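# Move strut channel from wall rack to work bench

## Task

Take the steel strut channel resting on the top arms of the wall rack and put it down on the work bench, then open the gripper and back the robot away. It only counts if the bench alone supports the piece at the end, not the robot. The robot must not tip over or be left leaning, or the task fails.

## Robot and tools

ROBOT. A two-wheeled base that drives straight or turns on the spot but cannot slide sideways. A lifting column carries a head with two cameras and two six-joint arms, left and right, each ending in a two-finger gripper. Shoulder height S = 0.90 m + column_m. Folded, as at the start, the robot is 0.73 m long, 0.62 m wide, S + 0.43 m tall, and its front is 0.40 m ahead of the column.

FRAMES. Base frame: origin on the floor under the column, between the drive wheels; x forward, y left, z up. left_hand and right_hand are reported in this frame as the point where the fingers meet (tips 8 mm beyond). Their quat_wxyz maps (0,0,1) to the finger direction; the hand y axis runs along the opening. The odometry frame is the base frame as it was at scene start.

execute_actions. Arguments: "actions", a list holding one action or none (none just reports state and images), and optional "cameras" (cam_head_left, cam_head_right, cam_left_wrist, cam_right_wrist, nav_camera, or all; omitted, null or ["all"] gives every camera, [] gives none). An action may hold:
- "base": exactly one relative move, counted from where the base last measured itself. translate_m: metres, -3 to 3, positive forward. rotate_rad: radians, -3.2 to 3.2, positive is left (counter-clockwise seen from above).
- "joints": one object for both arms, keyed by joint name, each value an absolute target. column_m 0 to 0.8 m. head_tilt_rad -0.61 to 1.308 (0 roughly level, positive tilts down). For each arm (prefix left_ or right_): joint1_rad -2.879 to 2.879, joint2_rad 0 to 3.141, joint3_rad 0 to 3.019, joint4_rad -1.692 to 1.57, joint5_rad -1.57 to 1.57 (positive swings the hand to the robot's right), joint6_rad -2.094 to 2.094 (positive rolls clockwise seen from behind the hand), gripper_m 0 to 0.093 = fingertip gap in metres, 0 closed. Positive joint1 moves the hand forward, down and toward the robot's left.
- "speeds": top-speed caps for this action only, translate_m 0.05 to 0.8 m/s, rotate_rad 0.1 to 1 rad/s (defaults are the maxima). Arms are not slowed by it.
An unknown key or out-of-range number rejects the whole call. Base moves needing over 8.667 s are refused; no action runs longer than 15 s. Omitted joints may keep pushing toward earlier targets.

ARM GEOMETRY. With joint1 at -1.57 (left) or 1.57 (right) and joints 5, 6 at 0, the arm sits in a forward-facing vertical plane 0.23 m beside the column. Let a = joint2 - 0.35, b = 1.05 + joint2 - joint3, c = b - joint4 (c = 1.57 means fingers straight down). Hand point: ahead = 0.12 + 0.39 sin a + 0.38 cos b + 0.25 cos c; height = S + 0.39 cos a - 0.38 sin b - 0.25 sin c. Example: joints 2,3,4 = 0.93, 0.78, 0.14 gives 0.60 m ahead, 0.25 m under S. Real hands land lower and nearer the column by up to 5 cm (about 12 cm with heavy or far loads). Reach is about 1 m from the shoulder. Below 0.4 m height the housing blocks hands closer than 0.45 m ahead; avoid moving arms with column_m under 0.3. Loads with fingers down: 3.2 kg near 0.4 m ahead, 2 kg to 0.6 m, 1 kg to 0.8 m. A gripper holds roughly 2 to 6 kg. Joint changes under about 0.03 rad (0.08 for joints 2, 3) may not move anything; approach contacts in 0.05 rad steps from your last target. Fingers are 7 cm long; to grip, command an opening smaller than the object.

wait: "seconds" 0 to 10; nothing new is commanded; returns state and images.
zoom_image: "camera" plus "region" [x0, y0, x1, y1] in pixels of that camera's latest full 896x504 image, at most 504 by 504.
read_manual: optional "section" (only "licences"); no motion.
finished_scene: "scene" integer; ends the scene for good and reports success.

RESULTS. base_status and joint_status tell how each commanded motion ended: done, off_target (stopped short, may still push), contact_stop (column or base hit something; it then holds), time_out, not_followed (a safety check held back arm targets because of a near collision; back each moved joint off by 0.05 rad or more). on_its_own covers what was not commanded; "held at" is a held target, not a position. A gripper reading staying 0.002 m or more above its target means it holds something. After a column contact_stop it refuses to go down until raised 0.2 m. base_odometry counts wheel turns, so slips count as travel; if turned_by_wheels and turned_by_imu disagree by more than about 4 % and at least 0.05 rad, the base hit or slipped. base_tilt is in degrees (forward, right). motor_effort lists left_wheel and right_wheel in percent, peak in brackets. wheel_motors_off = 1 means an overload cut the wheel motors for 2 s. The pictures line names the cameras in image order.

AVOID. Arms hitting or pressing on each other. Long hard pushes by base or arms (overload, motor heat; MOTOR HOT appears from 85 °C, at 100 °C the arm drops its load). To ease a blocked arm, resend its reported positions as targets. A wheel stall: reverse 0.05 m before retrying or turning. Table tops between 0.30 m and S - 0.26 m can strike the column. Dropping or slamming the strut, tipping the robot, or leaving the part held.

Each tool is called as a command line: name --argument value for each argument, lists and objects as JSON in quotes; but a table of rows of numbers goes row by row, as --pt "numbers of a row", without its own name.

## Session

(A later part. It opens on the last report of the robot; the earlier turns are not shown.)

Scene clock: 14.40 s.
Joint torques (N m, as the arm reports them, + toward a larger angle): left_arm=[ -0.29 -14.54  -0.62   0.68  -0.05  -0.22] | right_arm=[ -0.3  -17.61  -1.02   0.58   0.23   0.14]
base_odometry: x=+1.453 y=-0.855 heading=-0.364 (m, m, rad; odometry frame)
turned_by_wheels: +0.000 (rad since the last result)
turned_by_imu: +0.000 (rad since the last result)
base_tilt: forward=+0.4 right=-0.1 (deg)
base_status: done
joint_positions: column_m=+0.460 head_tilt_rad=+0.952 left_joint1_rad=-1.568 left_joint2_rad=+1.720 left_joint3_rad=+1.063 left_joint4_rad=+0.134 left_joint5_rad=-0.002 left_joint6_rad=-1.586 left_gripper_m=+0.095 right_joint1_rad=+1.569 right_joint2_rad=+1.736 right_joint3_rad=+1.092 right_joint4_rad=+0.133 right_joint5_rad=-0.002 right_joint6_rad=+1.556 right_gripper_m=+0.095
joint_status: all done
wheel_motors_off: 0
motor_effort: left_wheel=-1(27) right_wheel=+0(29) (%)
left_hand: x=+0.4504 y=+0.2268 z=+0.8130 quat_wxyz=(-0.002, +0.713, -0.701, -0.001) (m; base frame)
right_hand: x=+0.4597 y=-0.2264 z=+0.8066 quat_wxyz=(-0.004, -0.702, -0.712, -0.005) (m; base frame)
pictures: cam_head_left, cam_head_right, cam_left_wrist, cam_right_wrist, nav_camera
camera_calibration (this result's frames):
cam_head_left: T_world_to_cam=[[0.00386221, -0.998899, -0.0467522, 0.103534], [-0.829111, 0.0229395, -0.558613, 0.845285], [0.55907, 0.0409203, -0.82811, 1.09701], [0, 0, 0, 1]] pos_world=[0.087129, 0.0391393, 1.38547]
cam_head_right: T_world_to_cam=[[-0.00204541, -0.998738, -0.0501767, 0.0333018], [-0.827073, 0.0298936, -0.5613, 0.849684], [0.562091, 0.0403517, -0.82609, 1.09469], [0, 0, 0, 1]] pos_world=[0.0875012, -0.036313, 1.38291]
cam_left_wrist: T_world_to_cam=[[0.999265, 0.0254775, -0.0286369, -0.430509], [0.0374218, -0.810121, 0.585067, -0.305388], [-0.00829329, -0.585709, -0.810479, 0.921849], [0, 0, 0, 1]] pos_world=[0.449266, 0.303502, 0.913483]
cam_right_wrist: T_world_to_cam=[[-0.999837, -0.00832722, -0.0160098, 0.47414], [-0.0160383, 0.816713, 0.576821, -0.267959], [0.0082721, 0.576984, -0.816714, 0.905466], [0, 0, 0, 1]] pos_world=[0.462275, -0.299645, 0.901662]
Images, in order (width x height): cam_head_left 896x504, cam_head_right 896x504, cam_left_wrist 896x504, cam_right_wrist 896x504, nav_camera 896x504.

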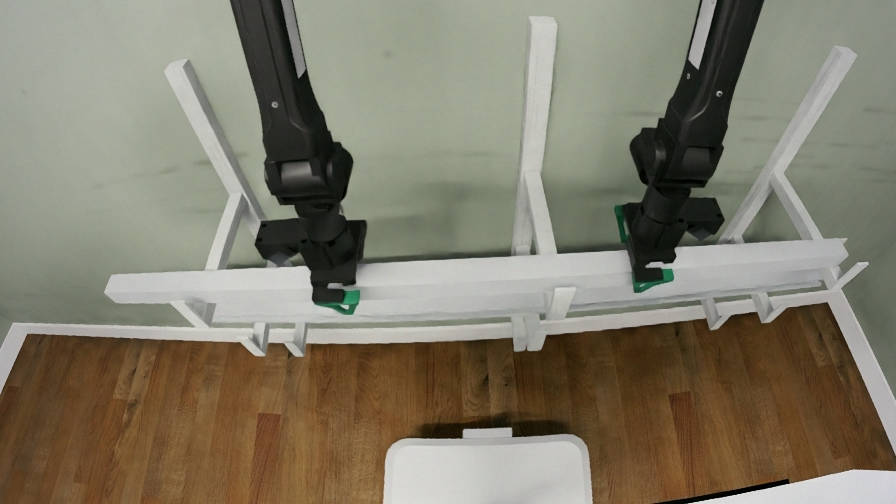

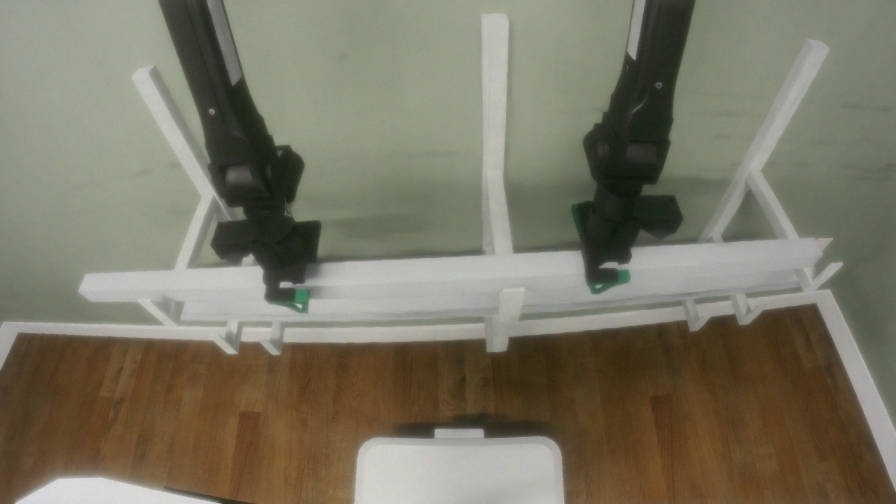

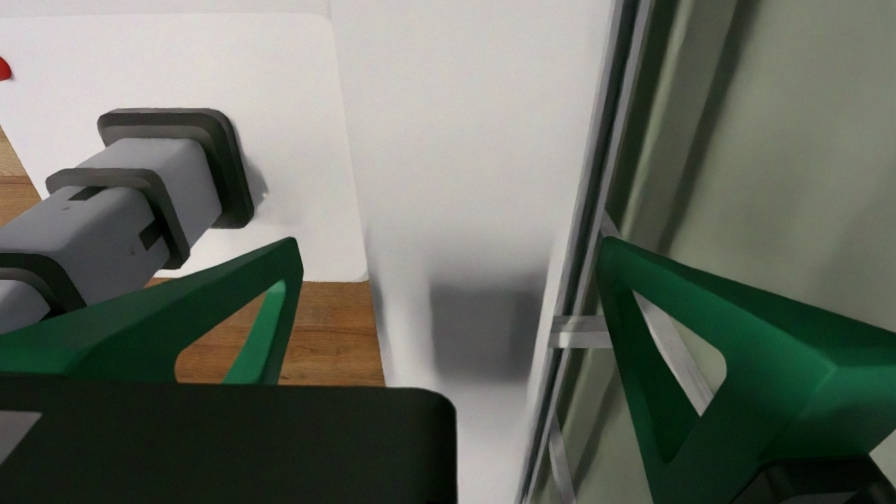

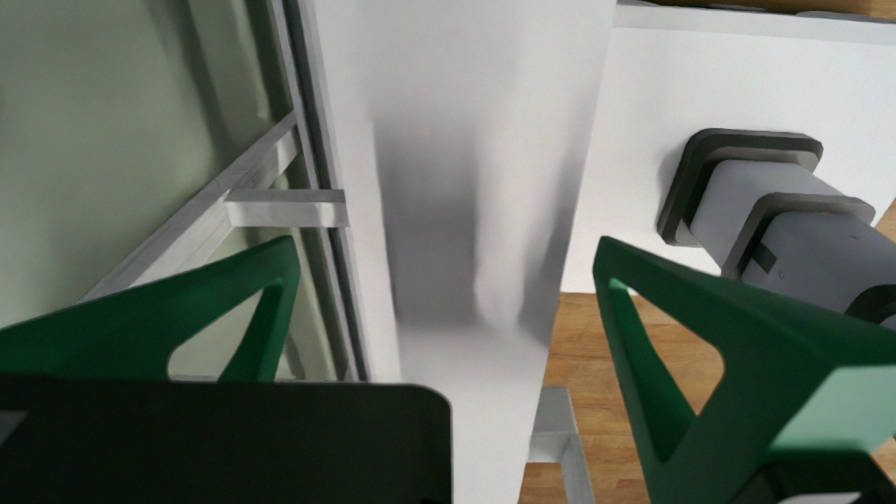

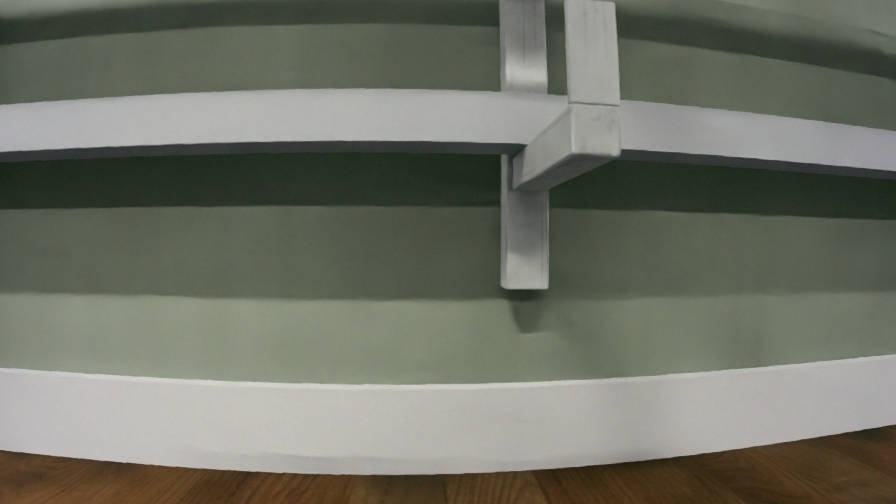

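execute_actions --actions '[{"joints": {"left_gripper_m": 0.0, "right_gripper_m": 0.0}}]' --cameras '["cam_left_wrist", "cam_right_wrist", "cam_head_left"]'

Scene clock: 15.57 s.
Joint torques (N m, as the arm reports them, + toward a larger angle): left_arm=[ -0.3  -15.07  -0.78   0.62  -0.07  -0.17] | right_arm=[ -0.82 -17.2   -0.28   0.75   0.17   0.17]
base_odometry: x=+1.453 y=-0.855 heading=-0.364 (m, m, rad; odometry frame)
turned_by_wheels: +0.000 (rad since the last result)
turned_by_imu: +0.000 (rad since the last result)
base_tilt: forward=+0.3 right=-0.2 (deg)
base_status: not commanded
joint_positions: column_m=+0.460 head_tilt_rad=+0.952 left_joint1_rad=-1.568 left_joint2_rad=+1.720 left_joint3_rad=+1.065 left_joint4_rad=+0.136 left_joint5_rad=-0.001 left_joint6_rad=-1.592 left_gripper_m=+0.040 right_joint1_rad=+1.569 right_joint2_rad=+1.740 right_joint3_rad=+1.084 right_joint4_rad=+0.130 right_joint5_rad=-0.001 right_joint6_rad=+1.552 right_gripper_m=+0.040
joint_status: left_gripper_m off_target (ended at +0.040, target +0.000); right_gripper_m off_target (ended at +0.040, target +0.000)
wheel_motors_off: 0
motor_effort: left_wheel=+1(0) right_wheel=-1(1) (%)
left_hand: x=+0.4522 y=+0.2267 z=+0.8129 quat_wxyz=(-0.003, +0.715, -0.699, +0.000) (m; base frame)
right_hand: x=+0.4517 y=-0.2265 z=+0.8055 quat_wxyz=(+0.001, -0.701, -0.713, +0.001) (m; base frame)
pictures: cam_head_left, cam_left_wrist, cam_right_wrist
camera_calibration (this result's frames):
cam_head_left: T_world_to_cam=[[0.0038622, -0.998899, -0.0467522, 0.103534], [-0.829111, 0.0229395, -0.558613, 0.845285], [0.55907, 0.0409203, -0.82811, 1.09701], [0, 0, 0, 1]] pos_world=[0.087129, 0.0391393, 1.38547]
cam_left_wrist: T_world_to_cam=[[0.999218, 0.030782, -0.0248223, -0.436595], [0.0394897, -0.809465, 0.585839, -0.307203], [-0.0020595, -0.586361, -0.810047, 0.918674], [0, 0, 0, 1]] pos_world=[0.450277, 0.303444, 0.913304]
cam_right_wrist: T_world_to_cam=[[-0.999922, -0.0124995, -0.000743923, 0.452973], [-0.010643, 0.817102, 0.576395, -0.269392], [-0.00659682, 0.576358, -0.817171, 0.9117], [0, 0, 0, 1]] pos_world=[0.456085, -0.299683, 0.900627]
Images, in order (width x height): cam_head_left 896x504, cam_left_wrist 896x504, cam_right_wrist 896x504.

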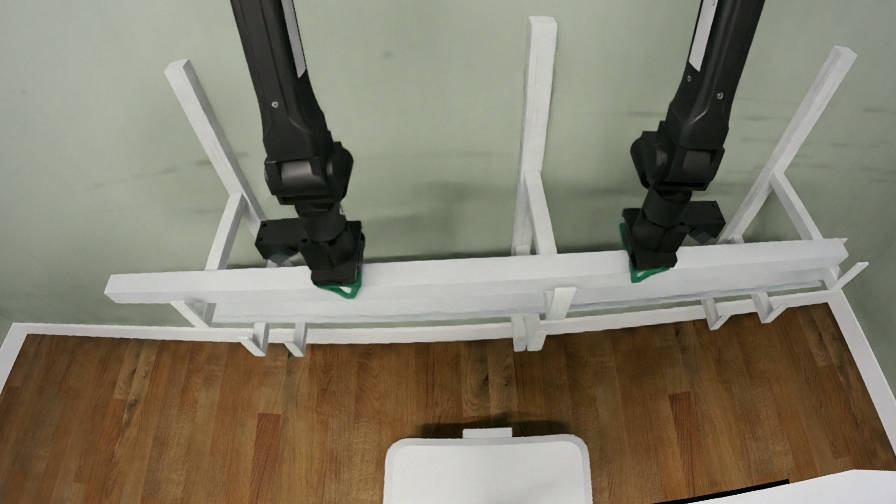

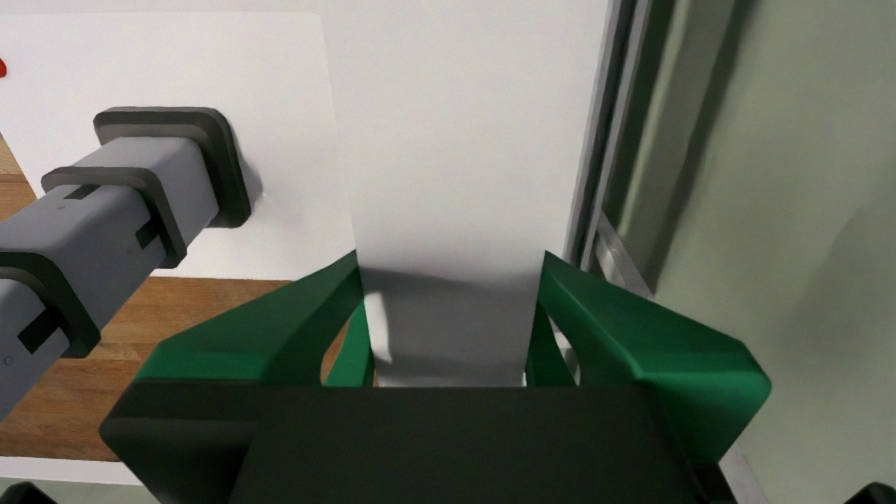

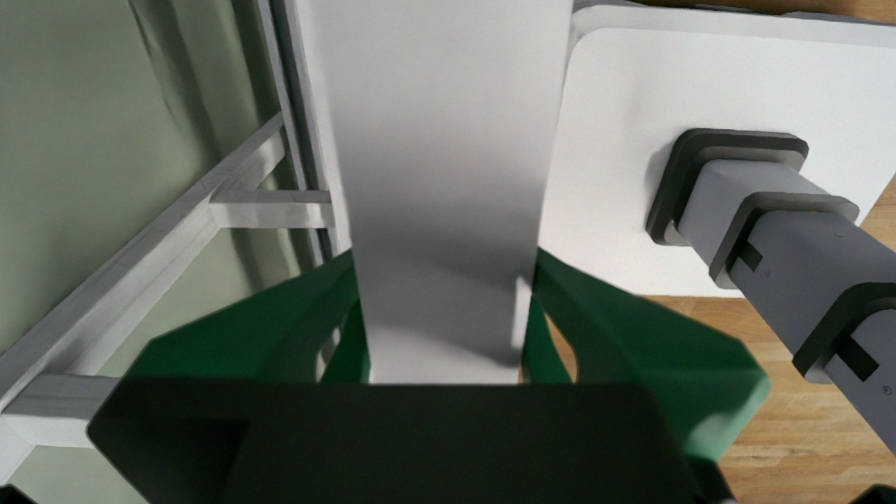

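execute_actions --actions '[{"base": {"translate_m": 0.03}, "joints": {"column_m": 0.61}, "speeds": {"translate_m": 0.05}}]' --cameras '["cam_left_wrist", "cam_right_wrist", "cam_head_left"]'

Scene clock: 18.70 s.
Joint torques (N m, as the arm reports them, + toward a larger angle): left_arm=[ -0.32 -19.99  -2.52   0.16  -0.04  -0.17] | right_arm=[ -1.27 -23.84  -3.06   0.4    0.17   0.2 ]
base_odometry: x=+1.481 y=-0.866 heading=-0.364 (m, m, rad; odometry frame)
turned_by_wheels: +0.000 (rad since the last result)
turned_by_imu: +0.000 (rad since the last result)
base_tilt: forward=+0.3 right=-0.2 (deg)
base_status: done
joint_positions: column_m=+0.610 head_tilt_rad=+0.952 left_joint1_rad=-1.568 left_joint2_rad=+1.787 left_joint3_rad=+1.082 left_joint4_rad=+0.148 left_joint5_rad=-0.003 left_joint6_rad=-1.592 left_gripper_m=+0.040 right_joint1_rad=+1.569 right_joint2_rad=+1.810 right_joint3_rad=+1.106 right_joint4_rad=+0.137 right_joint5_rad=-0.001 right_joint6_rad=+1.551 right_gripper_m=+0.040
joint_status: all done
wheel_motors_off: 0
motor_effort: left_wheel=+0(30) right_wheel=+0(25) (%)
left_hand: x=+0.4276 y=+0.2269 z=+0.9404 quat_wxyz=(+0.010, +0.715, -0.699, -0.014) (m; base frame)
right_hand: x=+0.4271 y=-0.2265 z=+0.9317 quat_wxyz=(+0.015, -0.700, -0.714, +0.015) (m; base frame)
pictures: cam_head_left, cam_left_wrist, cam_right_wrist
camera_calibration (this result's frames):
cam_head_left: T_world_to_cam=[[0.0038533, -0.998899, -0.046753, 0.110538], [-0.829218, 0.0229395, -0.558455, 0.92871], [0.558912, 0.0409203, -0.828216, 1.22123], [0, 0, 0, 1]] pos_world=[0.0871174, 0.0391393, 1.53525]
cam_left_wrist: T_world_to_cam=[[0.997494, 0.0309106, -0.0636417, -0.371725], [0.0622984, -0.810097, 0.582977, -0.387661], [-0.0335358, -0.585481, -0.809992, 1.03522], [0, 0, 0, 1]] pos_world=[0.429661, 0.303552, 1.04086]
cam_right_wrist: T_world_to_cam=[[-0.99909, -0.013575, 0.0404403, 0.389509], [0.01223, 0.817064, 0.576417, -0.352165], [-0.0408671, 0.576387, -0.816155, 1.02835], [0, 0, 0, 1]] pos_world=[0.435487, -0.299698, 1.02653]
Images, in order (width x height): cam_head_left 896x504, cam_left_wrist 896x504, cam_right_wrist 896x504.

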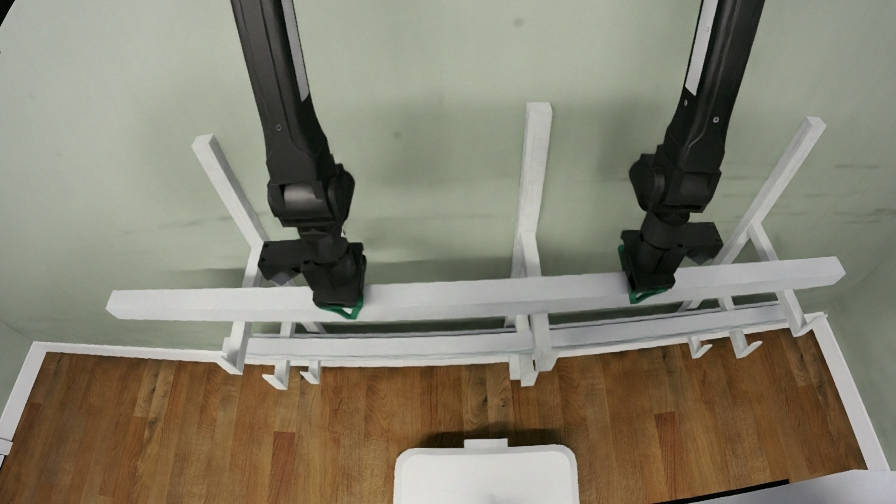

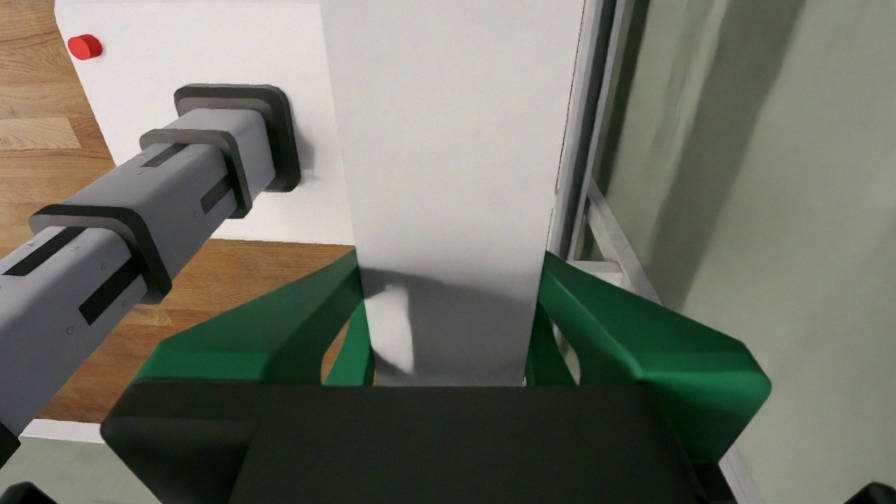

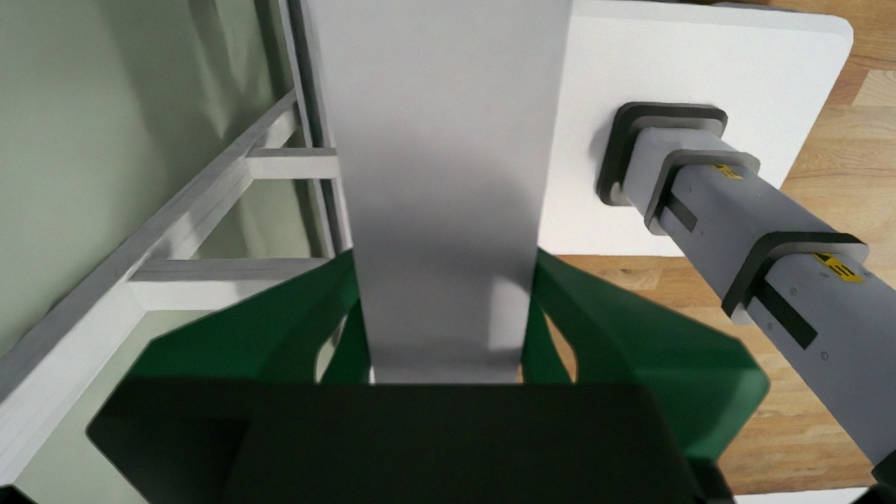

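execute_actions --actions '[{"base": {"translate_m": -1.05}, "joints": {"head_tilt_rad": 0.5}, "speeds": {"translate_m": 0.6}}]' --cameras '["cam_head_left", "cam_left_wrist", "cam_right_wrist"]'

Scene clock: 22.57 s.
Joint torques (N m, as the arm reports them, + toward a larger angle): left_arm=[ -0.57 -20.76  -2.73   0.28  -0.04  -0.19] | right_arm=[ -0.88 -24.27  -3.     0.36   0.18   0.22]
base_odometry: x=+0.500 y=-0.492 heading=-0.364 (m, m, rad; odometry frame)
turned_by_wheels: +0.001 (rad since the last result)
turned_by_imu: -0.001 (rad since the last result)
base_tilt: forward=+0.4 right=-0.2 (deg)
base_status: done
joint_positions: column_m=+0.610 head_tilt_rad=+0.518 left_joint1_rad=-1.568 left_joint2_rad=+1.790 left_joint3_rad=+1.085 left_joint4_rad=+0.145 left_joint5_rad=-0.003 left_joint6_rad=-1.590 left_gripper_m=+0.040 right_joint1_rad=+1.569 right_joint2_rad=+1.811 right_joint3_rad=+1.105 right_joint4_rad=+0.139 right_joint5_rad=-0.001 right_joint6_rad=+1.553 right_gripper_m=+0.040
joint_status: all done
wheel_motors_off: 0
motor_effort: left_wheel=+1(36) right_wheel=+2(36) (%)
left_hand: x=+0.4277 y=+0.2269 z=+0.9393 quat_wxyz=(+0.011, +0.714, -0.700, -0.015) (m; base frame)
right_hand: x=+0.4263 y=-0.2265 z=+0.9314 quat_wxyz=(+0.015, -0.701, -0.713, +0.015) (m; base frame)
pictures: cam_head_left, cam_left_wrist, cam_right_wrist
camera_calibration (this result's frames):
cam_head_left: T_world_to_cam=[[0.0231554, -0.998899, -0.0407985, 0.10007], [-0.51752, 0.0229395, -0.855364, 1.38695], [0.855358, 0.0409203, -0.516419, 0.708823], [0, 0, 0, 1]] pos_world=[0.109158, 0.0391393, 1.55648]
cam_left_wrist: T_world_to_cam=[[0.997441, 0.0293898, -0.0651732, -0.370029], [0.0619601, -0.810158, 0.582927, -0.386839], [-0.0356685, -0.585474, -0.809906, 1.0352], [0, 0, 0, 1]] pos_world=[0.429975, 0.303557, 1.0398]
cam_right_wrist: T_world_to_cam=[[-0.999109, -0.0120492, 0.0404407, 0.389061], [0.0134753, 0.817083, 0.576363, -0.35247], [-0.0399881, 0.576394, -0.816193, 1.02775], [0, 0, 0, 1]] pos_world=[0.434562, -0.299704, 1.02626]
Images, in order (width x height): cam_head_left 896x504, cam_left_wrist 896x504, cam_right_wrist 896x504.

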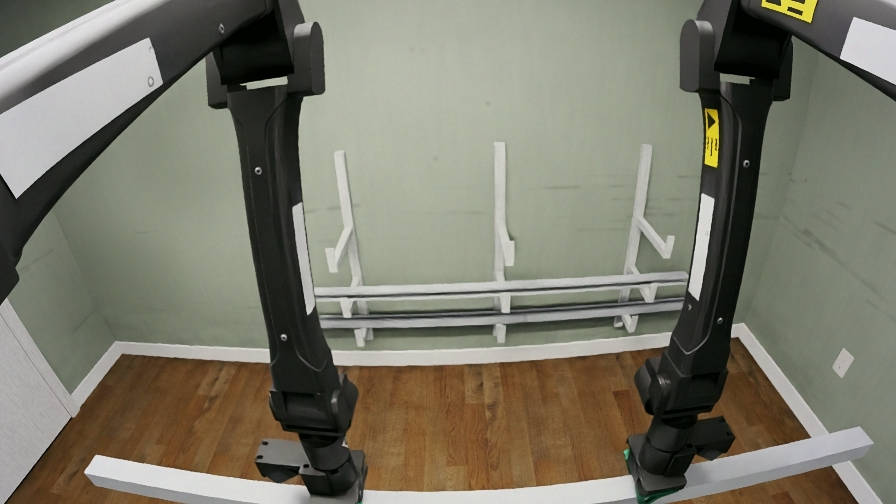

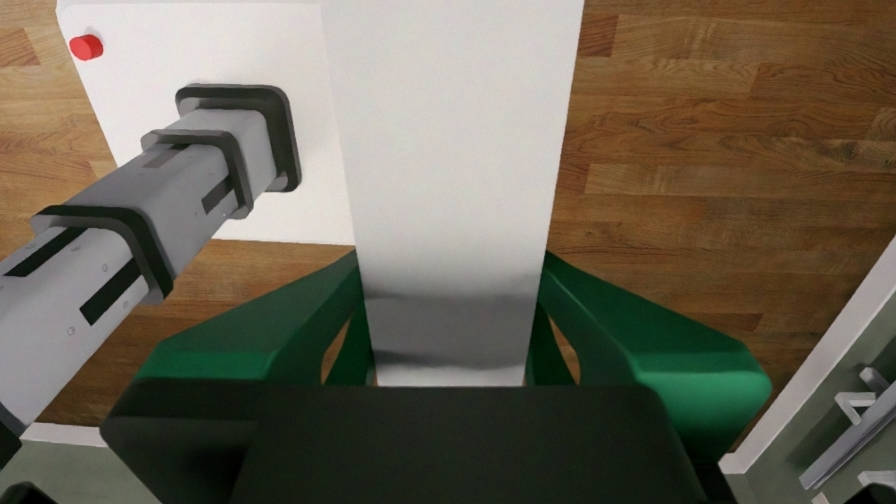

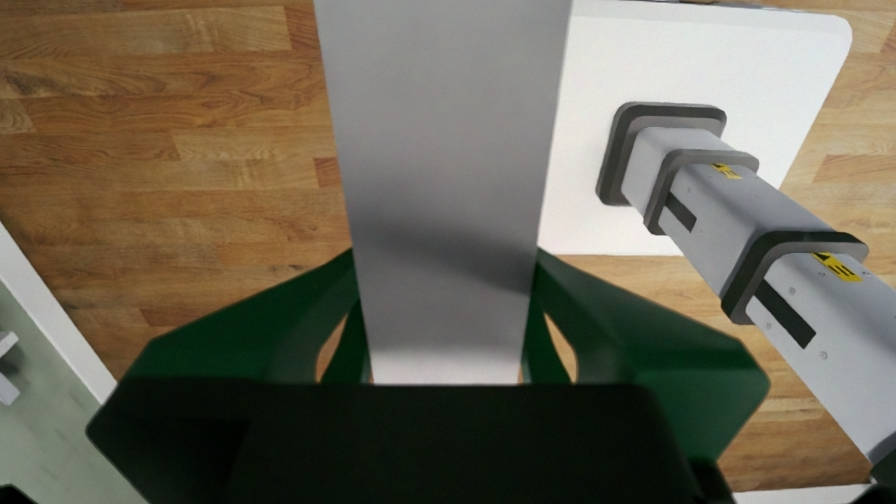

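execute_actions --actions '[{"base": {"rotate_rad": 2.8}}]' --cameras '["cam_head_left", "cam_head_right", "nav_camera", "cam_left_wrist"]'

Scene clock: 27.17 s.
Joint torques (N m, as the arm reports them, + toward a larger angle): left_arm=[ -0.54 -19.82  -2.58   0.07  -0.06  -0.15] | right_arm=[ -0.94 -24.28  -3.84   0.15   0.09   0.26]
base_odometry: x=+0.500 y=-0.492 heading=+2.436 (m, m, rad; odometry frame)
turned_by_wheels: +2.800 (rad since the last result)
turned_by_imu: +2.751 (rad since the last result)
base_tilt: forward=+0.4 right=-0.1 (deg)
base_status: done
joint_positions: column_m=+0.610 head_tilt_rad=+0.518 left_joint1_rad=-1.563 left_joint2_rad=+1.790 left_joint3_rad=+1.085 left_joint4_rad=+0.149 left_joint5_rad=-0.001 left_joint6_rad=-1.597 left_gripper_m=+0.040 right_joint1_rad=+1.575 right_joint2_rad=+1.811 right_joint3_rad=+1.113 right_joint4_rad=+0.139 right_joint5_rad=+0.001 right_joint6_rad=+1.545 right_gripper_m=+0.040
joint_status: not commanded
wheel_motors_off: 0
motor_effort: left_wheel=-1(46) right_wheel=-2(51) (%)
left_hand: x=+0.4287 y=+0.2303 z=+0.9393 quat_wxyz=(+0.008, +0.718, -0.696, -0.014) (m; base frame)
right_hand: x=+0.4313 y=-0.2229 z=+0.9308 quat_wxyz=(+0.013, -0.697, -0.717, +0.012) (m; base frame)
pictures: cam_head_left, cam_head_right, cam_left_wrist, nav_camera
camera_calibration (this result's frames):
cam_head_left: T_world_to_cam=[[0.0231553, -0.998899, -0.0407985, 0.100071], [-0.51752, 0.0229395, -0.855363, 1.38695], [0.855358, 0.0409203, -0.516419, 0.708824], [0, 0, 0, 1]] pos_world=[0.109158, 0.0391393, 1.55648]
cam_head_right: T_world_to_cam=[[0.0192343, -0.998738, -0.0463888, 0.0337087], [-0.514541, 0.0298936, -0.856944, 1.38994], [0.85725, 0.0403517, -0.513317, 0.704532], [0, 0, 0, 1]] pos_world=[0.110572, -0.036313, 1.55431]
cam_left_wrist: T_world_to_cam=[[0.997396, 0.0387703, -0.0608141, -0.377385], [0.0669289, -0.811727, 0.580189, -0.383345], [-0.0268704, -0.582748, -0.812208, 1.03496], [0, 0, 0, 1]] pos_world=[0.429869, 0.306584, 1.04007]
Images, in order (width x height): cam_head_left 896x504, cam_head_right 896x504, cam_left_wrist 896x504, nav_camera 896x504.

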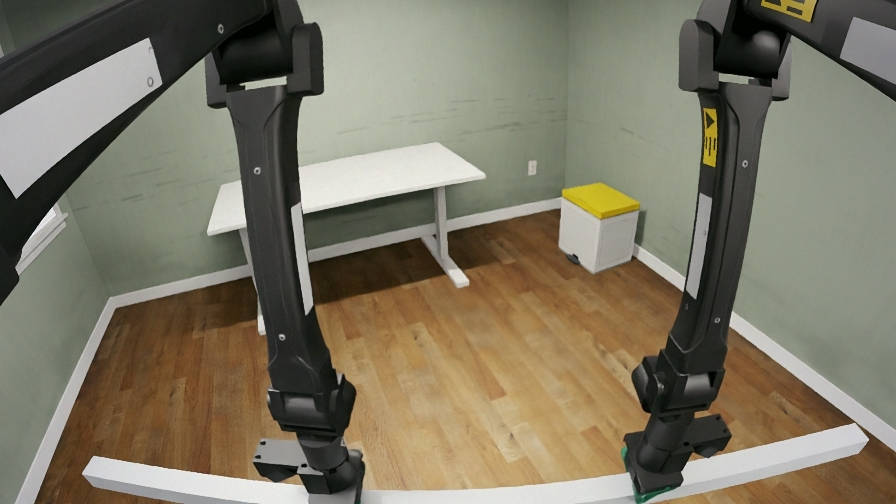

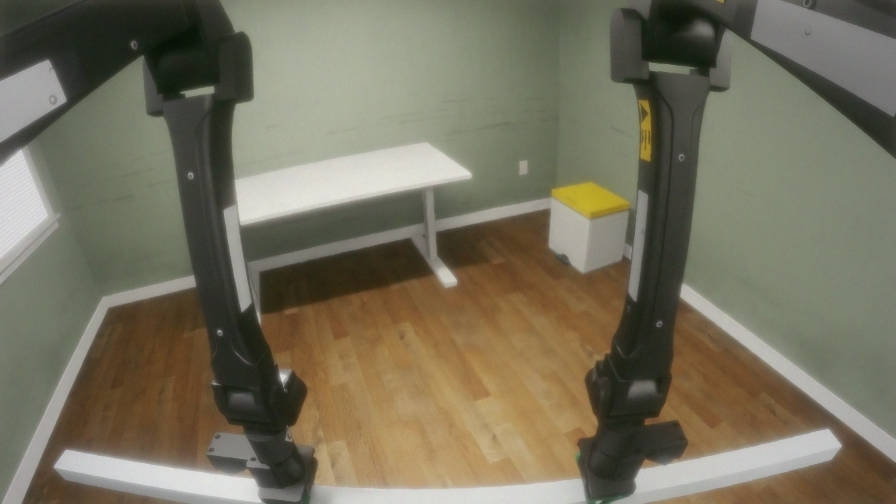

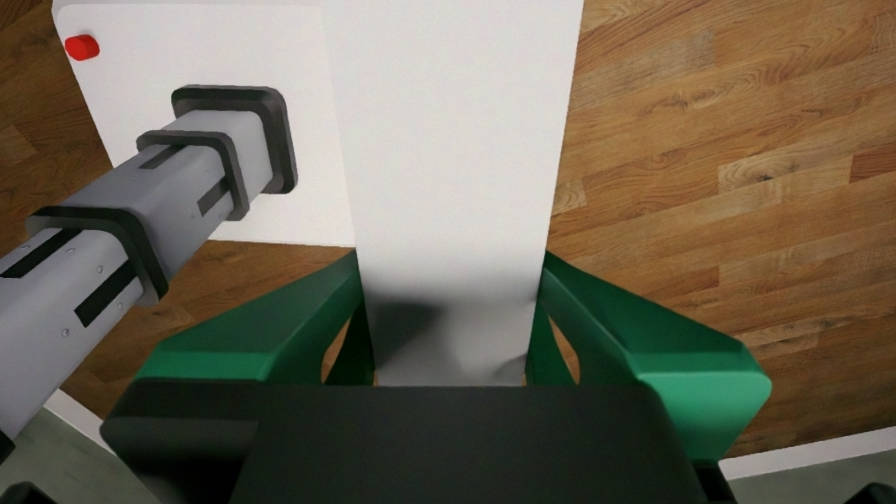

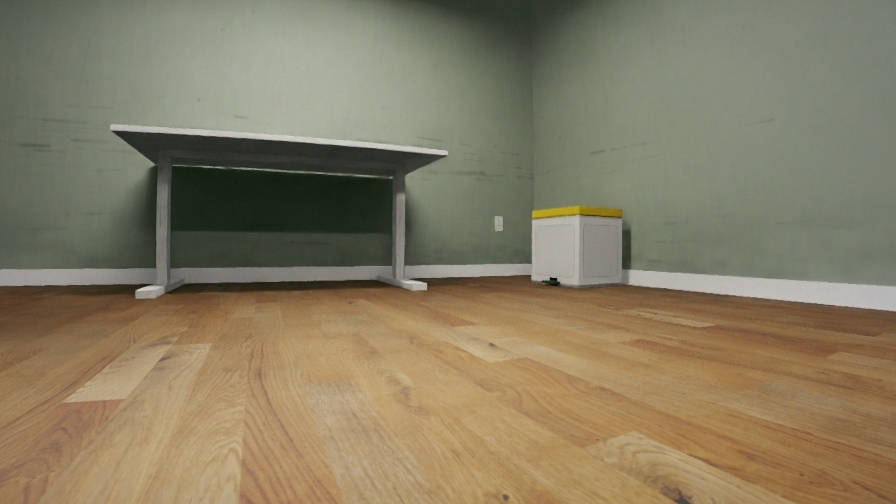

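zoom_image --camera "nav_camera" --region '[90, 100, 470, 314]'

zoom_image --camera "cam_head_left" --region '[190, 130, 510, 350]'

Region (90, 100, 470, 314) of nav_camera's 896x504 image, scaled by 1.326, with more detail than that image has; it fills the top 284 rows of this view, and the rest is white.

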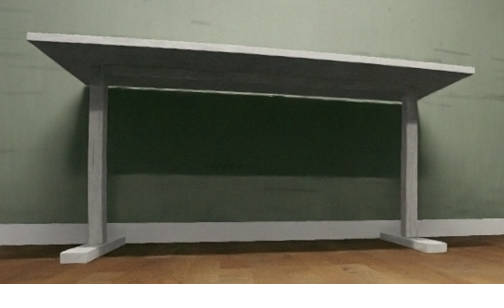

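Region (190, 130, 510, 350) of cam_head_left's 896x504 image, scaled by 1.575, with more detail than that image has; it fills the top 346 rows of this view, and the rest is white.

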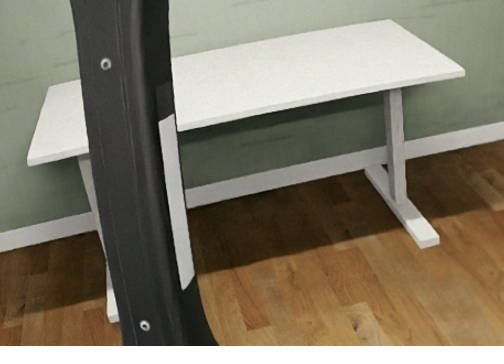

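execute_actions --actions '[{"base": {"rotate_rad": 0.304}}]' --cameras '["cam_head_left", "nav_camera"]'

Scene clock: 29.77 s.
Joint torques (N m, as the arm reports them, + toward a larger angle): left_arm=[ -0.64 -20.69  -2.61   0.1   -0.1   -0.15] | right_arm=[ -1.26 -23.24  -3.69   0.25   0.04   0.28]
base_odometry: x=+0.500 y=-0.492 heading=+2.740 (m, m, rad; odometry frame)
turned_by_wheels: +0.304 (rad since the last result)
turned_by_imu: +0.299 (rad since the last result)
base_tilt: forward=+0.4 right=-0.1 (deg)
base_status: done
joint_positions: column_m=+0.610 head_tilt_rad=+0.518 left_joint1_rad=-1.563 left_joint2_rad=+1.790 left_joint3_rad=+1.085 left_joint4_rad=+0.149 left_joint5_rad=-0.002 left_joint6_rad=-1.595 left_gripper_m=+0.040 right_joint1_rad=+1.575 right_joint2_rad=+1.811 right_joint3_rad=+1.112 right_joint4_rad=+0.139 right_joint5_rad=+0.002 right_joint6_rad=+1.546 right_gripper_m=+0.040
joint_status: not commanded
wheel_motors_off: 0
motor_effort: left_wheel=-2(28) right_wheel=+2(25) (%)
left_hand: x=+0.4287 y=+0.2304 z=+0.9393 quat_wxyz=(+0.008, +0.717, -0.697, -0.015) (m; base frame)
right_hand: x=+0.4306 y=-0.2231 z=+0.9309 quat_wxyz=(+0.013, -0.698, -0.716, +0.012) (m; base frame)
pictures: cam_head_left, nav_camera
camera_calibration (this result's frames):
cam_head_left: T_world_to_cam=[[0.0231553, -0.998899, -0.0407985, 0.100071], [-0.51752, 0.0229395, -0.855364, 1.38695], [0.855358, 0.0409203, -0.516419, 0.708824], [0, 0, 0, 1]] pos_world=[0.109158, 0.0391393, 1.55648]
Images, in order (width x height): cam_head_left 896x504, nav_camera 896x504.

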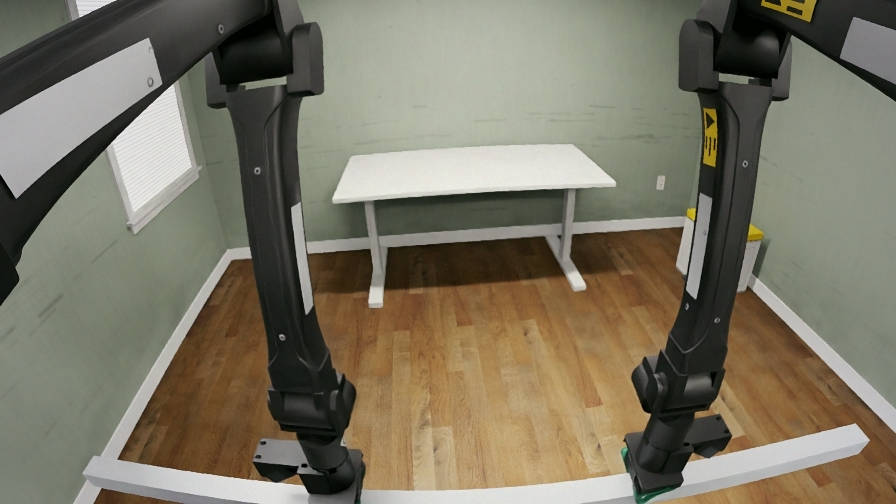

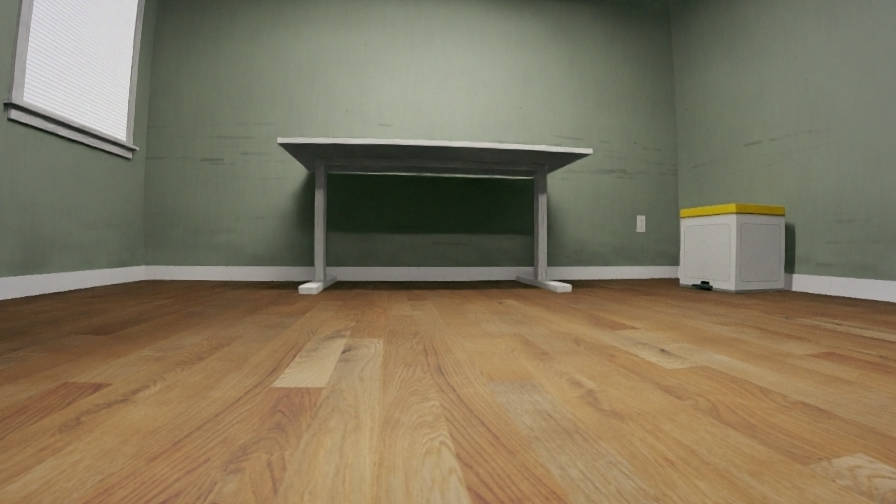

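zoom_image --camera "nav_camera" --region '[260, 120, 610, 300]'

zoom_image --camera "cam_head_left" --region '[320, 130, 630, 320]'

Region (260, 120, 610, 300) of nav_camera's 896x504 image, scaled by 1.440, with more detail than that image has; it fills the top 259 rows of this view, and the rest is white.

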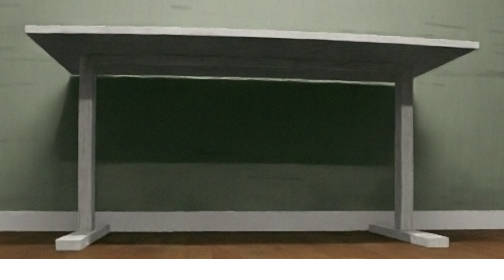

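Region (320, 130, 630, 320) of cam_head_left's 896x504 image, scaled by 1.626, with more detail than that image has; it fills the top 309 rows of this view, and the rest is white.

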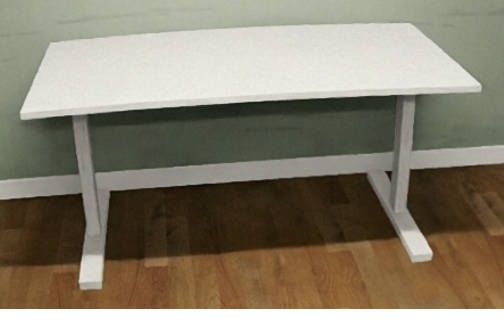

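execute_actions --actions '[{"base": {"translate_m": 1.45}, "joints": {"column_m": 0.5, "head_tilt_rad": 0.78}, "speeds": {"translate_m": 0.7}}]' --cameras '["cam_head_left", "cam_head_right", "nav_camera"]'

Scene clock: 34.60 s.
Joint torques (N m, as the arm reports them, + toward a larger angle): left_arm=[ -0.56 -20.7   -2.74   0.13  -0.06  -0.15] | right_arm=[ -0.49 -23.58  -3.56   0.39   0.04   0.18]
base_odometry: x=-0.835 y=+0.075 heading=+2.741 (m, m, rad; odometry frame)
turned_by_wheels: +0.001 (rad since the last result)
turned_by_imu: +0.003 (rad since the last result)
base_tilt: forward=+0.5 right=-0.2 (deg)
base_status: done
joint_positions: column_m=+0.500 head_tilt_rad=+0.783 left_joint1_rad=-1.563 left_joint2_rad=+1.789 left_joint3_rad=+1.085 left_joint4_rad=+0.149 left_joint5_rad=-0.002 left_joint6_rad=-1.593 left_gripper_m=+0.040 right_joint1_rad=+1.575 right_joint2_rad=+1.812 right_joint3_rad=+1.109 right_joint4_rad=+0.140 right_joint5_rad=+0.002 right_joint6_rad=+1.550 right_gripper_m=+0.040
joint_status: all done
wheel_motors_off: 0
motor_effort: left_wheel=+1(55) right_wheel=-1(42) (%)
left_hand: x=+0.4287 y=+0.2301 z=+0.8298 quat_wxyz=(+0.008, +0.716, -0.698, -0.015) (m; base frame)
right_hand: x=+0.4289 y=-0.2233 z=+0.8210 quat_wxyz=(+0.014, -0.699, -0.715, +0.013) (m; base frame)
pictures: cam_head_left, cam_head_right, nav_camera
camera_calibration (this result's frames):
cam_head_left: T_world_to_cam=[[0.0116768, -0.998899, -0.045435, 0.103054], [-0.723251, 0.0229395, -0.690204, 1.05787], [0.690486, 0.0409203, -0.722187, 0.966137], [0, 0, 0, 1]] pos_world=[0.0967985, 0.0391393, 1.43256]
cam_head_right: T_world_to_cam=[[0.00642985, -0.998738, -0.049805, 0.0343314], [-0.72079, 0.0298936, -0.692509, 1.06179], [0.693124, 0.0403517, -0.719688, 0.963045], [0, 0, 0, 1]] pos_world=[0.0975962, -0.036313, 1.4301]
Images, in order (width x height): cam_head_left 896x504, cam_head_right 896x504, nav_camera 896x504.

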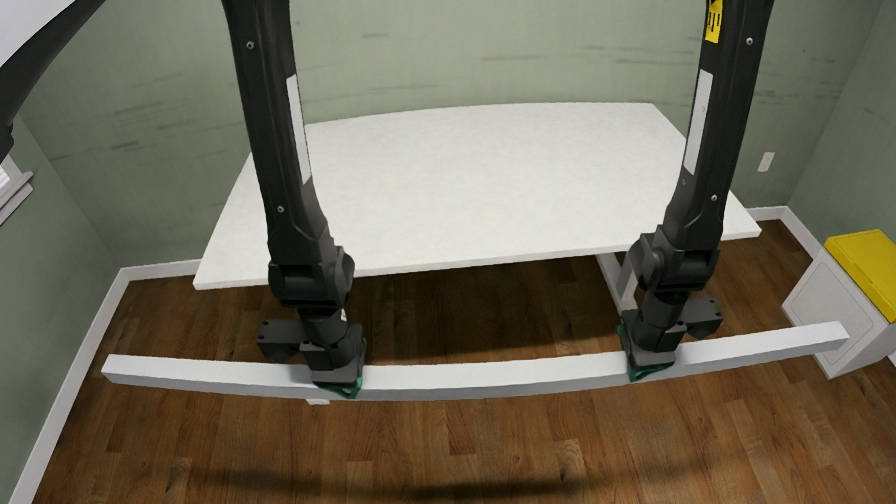

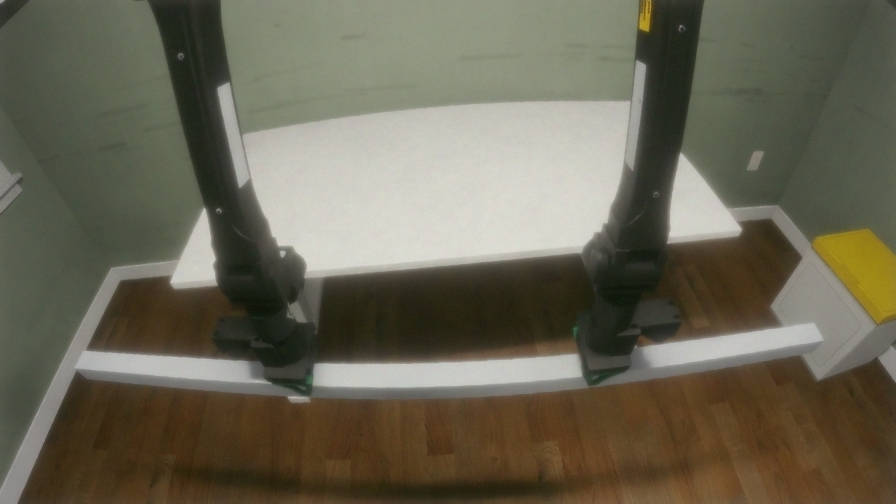

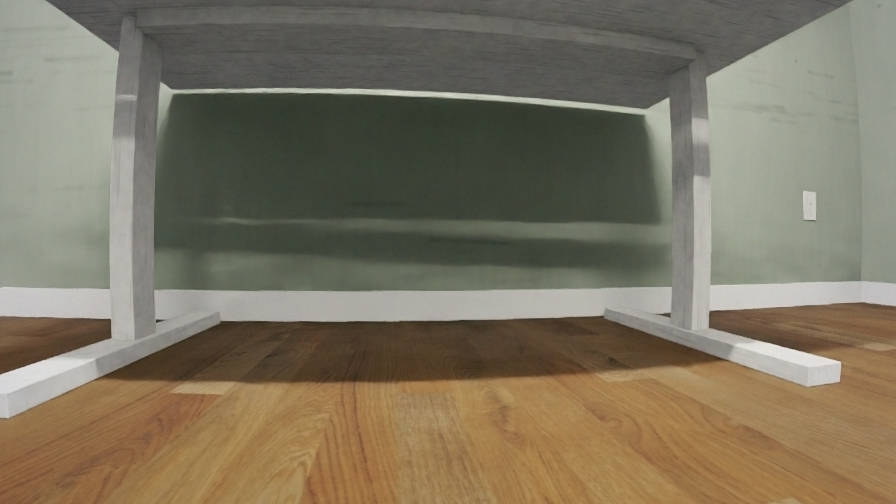

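zoom_image --camera "cam_head_left" --region '[90, 250, 250, 400]'

zoom_image --camera "cam_head_left" --region '[710, 210, 870, 360]'

zoom_image --camera "cam_head_right" --region '[60, 250, 220, 400]'

zoom_image --camera "cam_head_right" --region '[690, 210, 850, 360]'

Region (90, 250, 250, 400) of cam_head_left's 896x504 image, scaled by 3.150, with more detail than that image has; it fills the top 472 rows of this view, and the rest is white.

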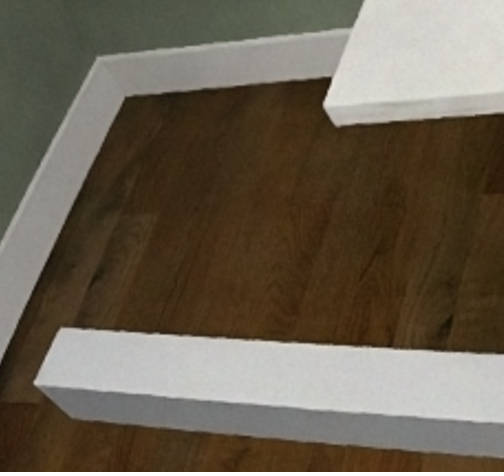

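Region (710, 210, 870, 360) of cam_head_left's 896x504 image, scaled by 3.150, with more detail than that image has; it fills the top 472 rows of this view, and the rest is white.

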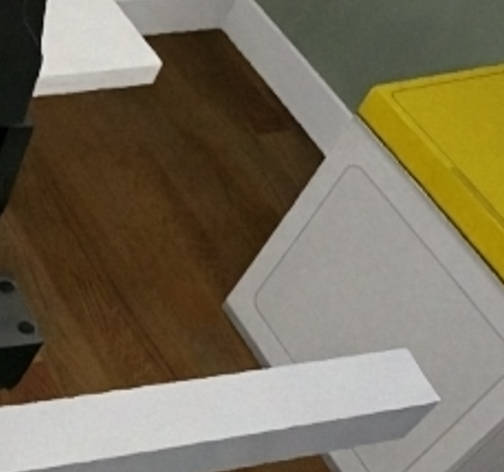

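Region (60, 250, 220, 400) of cam_head_right's 896x504 image, scaled by 3.150, with more detail than that image has; it fills the top 472 rows of this view, and the rest is white.

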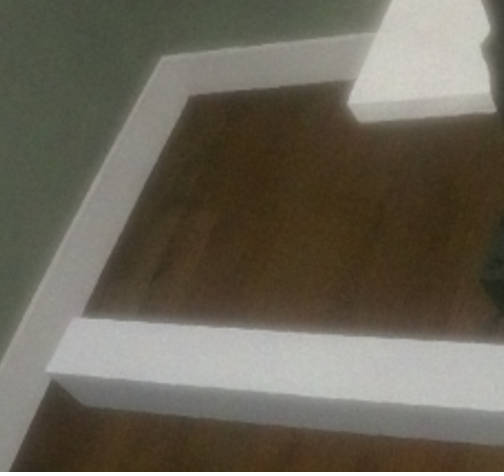

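Region (690, 210, 850, 360) of cam_head_right's 896x504 image, scaled by 3.150, with more detail than that image has; it fills the top 472 rows of this view, and the rest is white.

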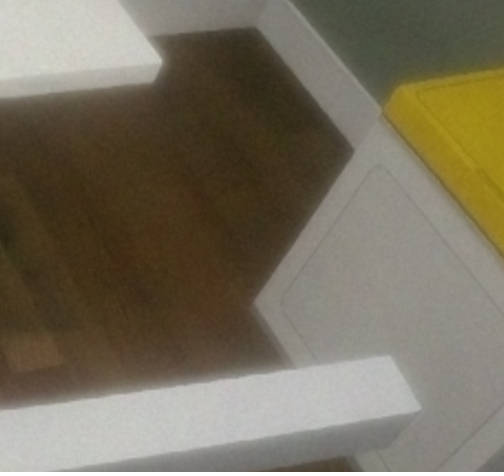

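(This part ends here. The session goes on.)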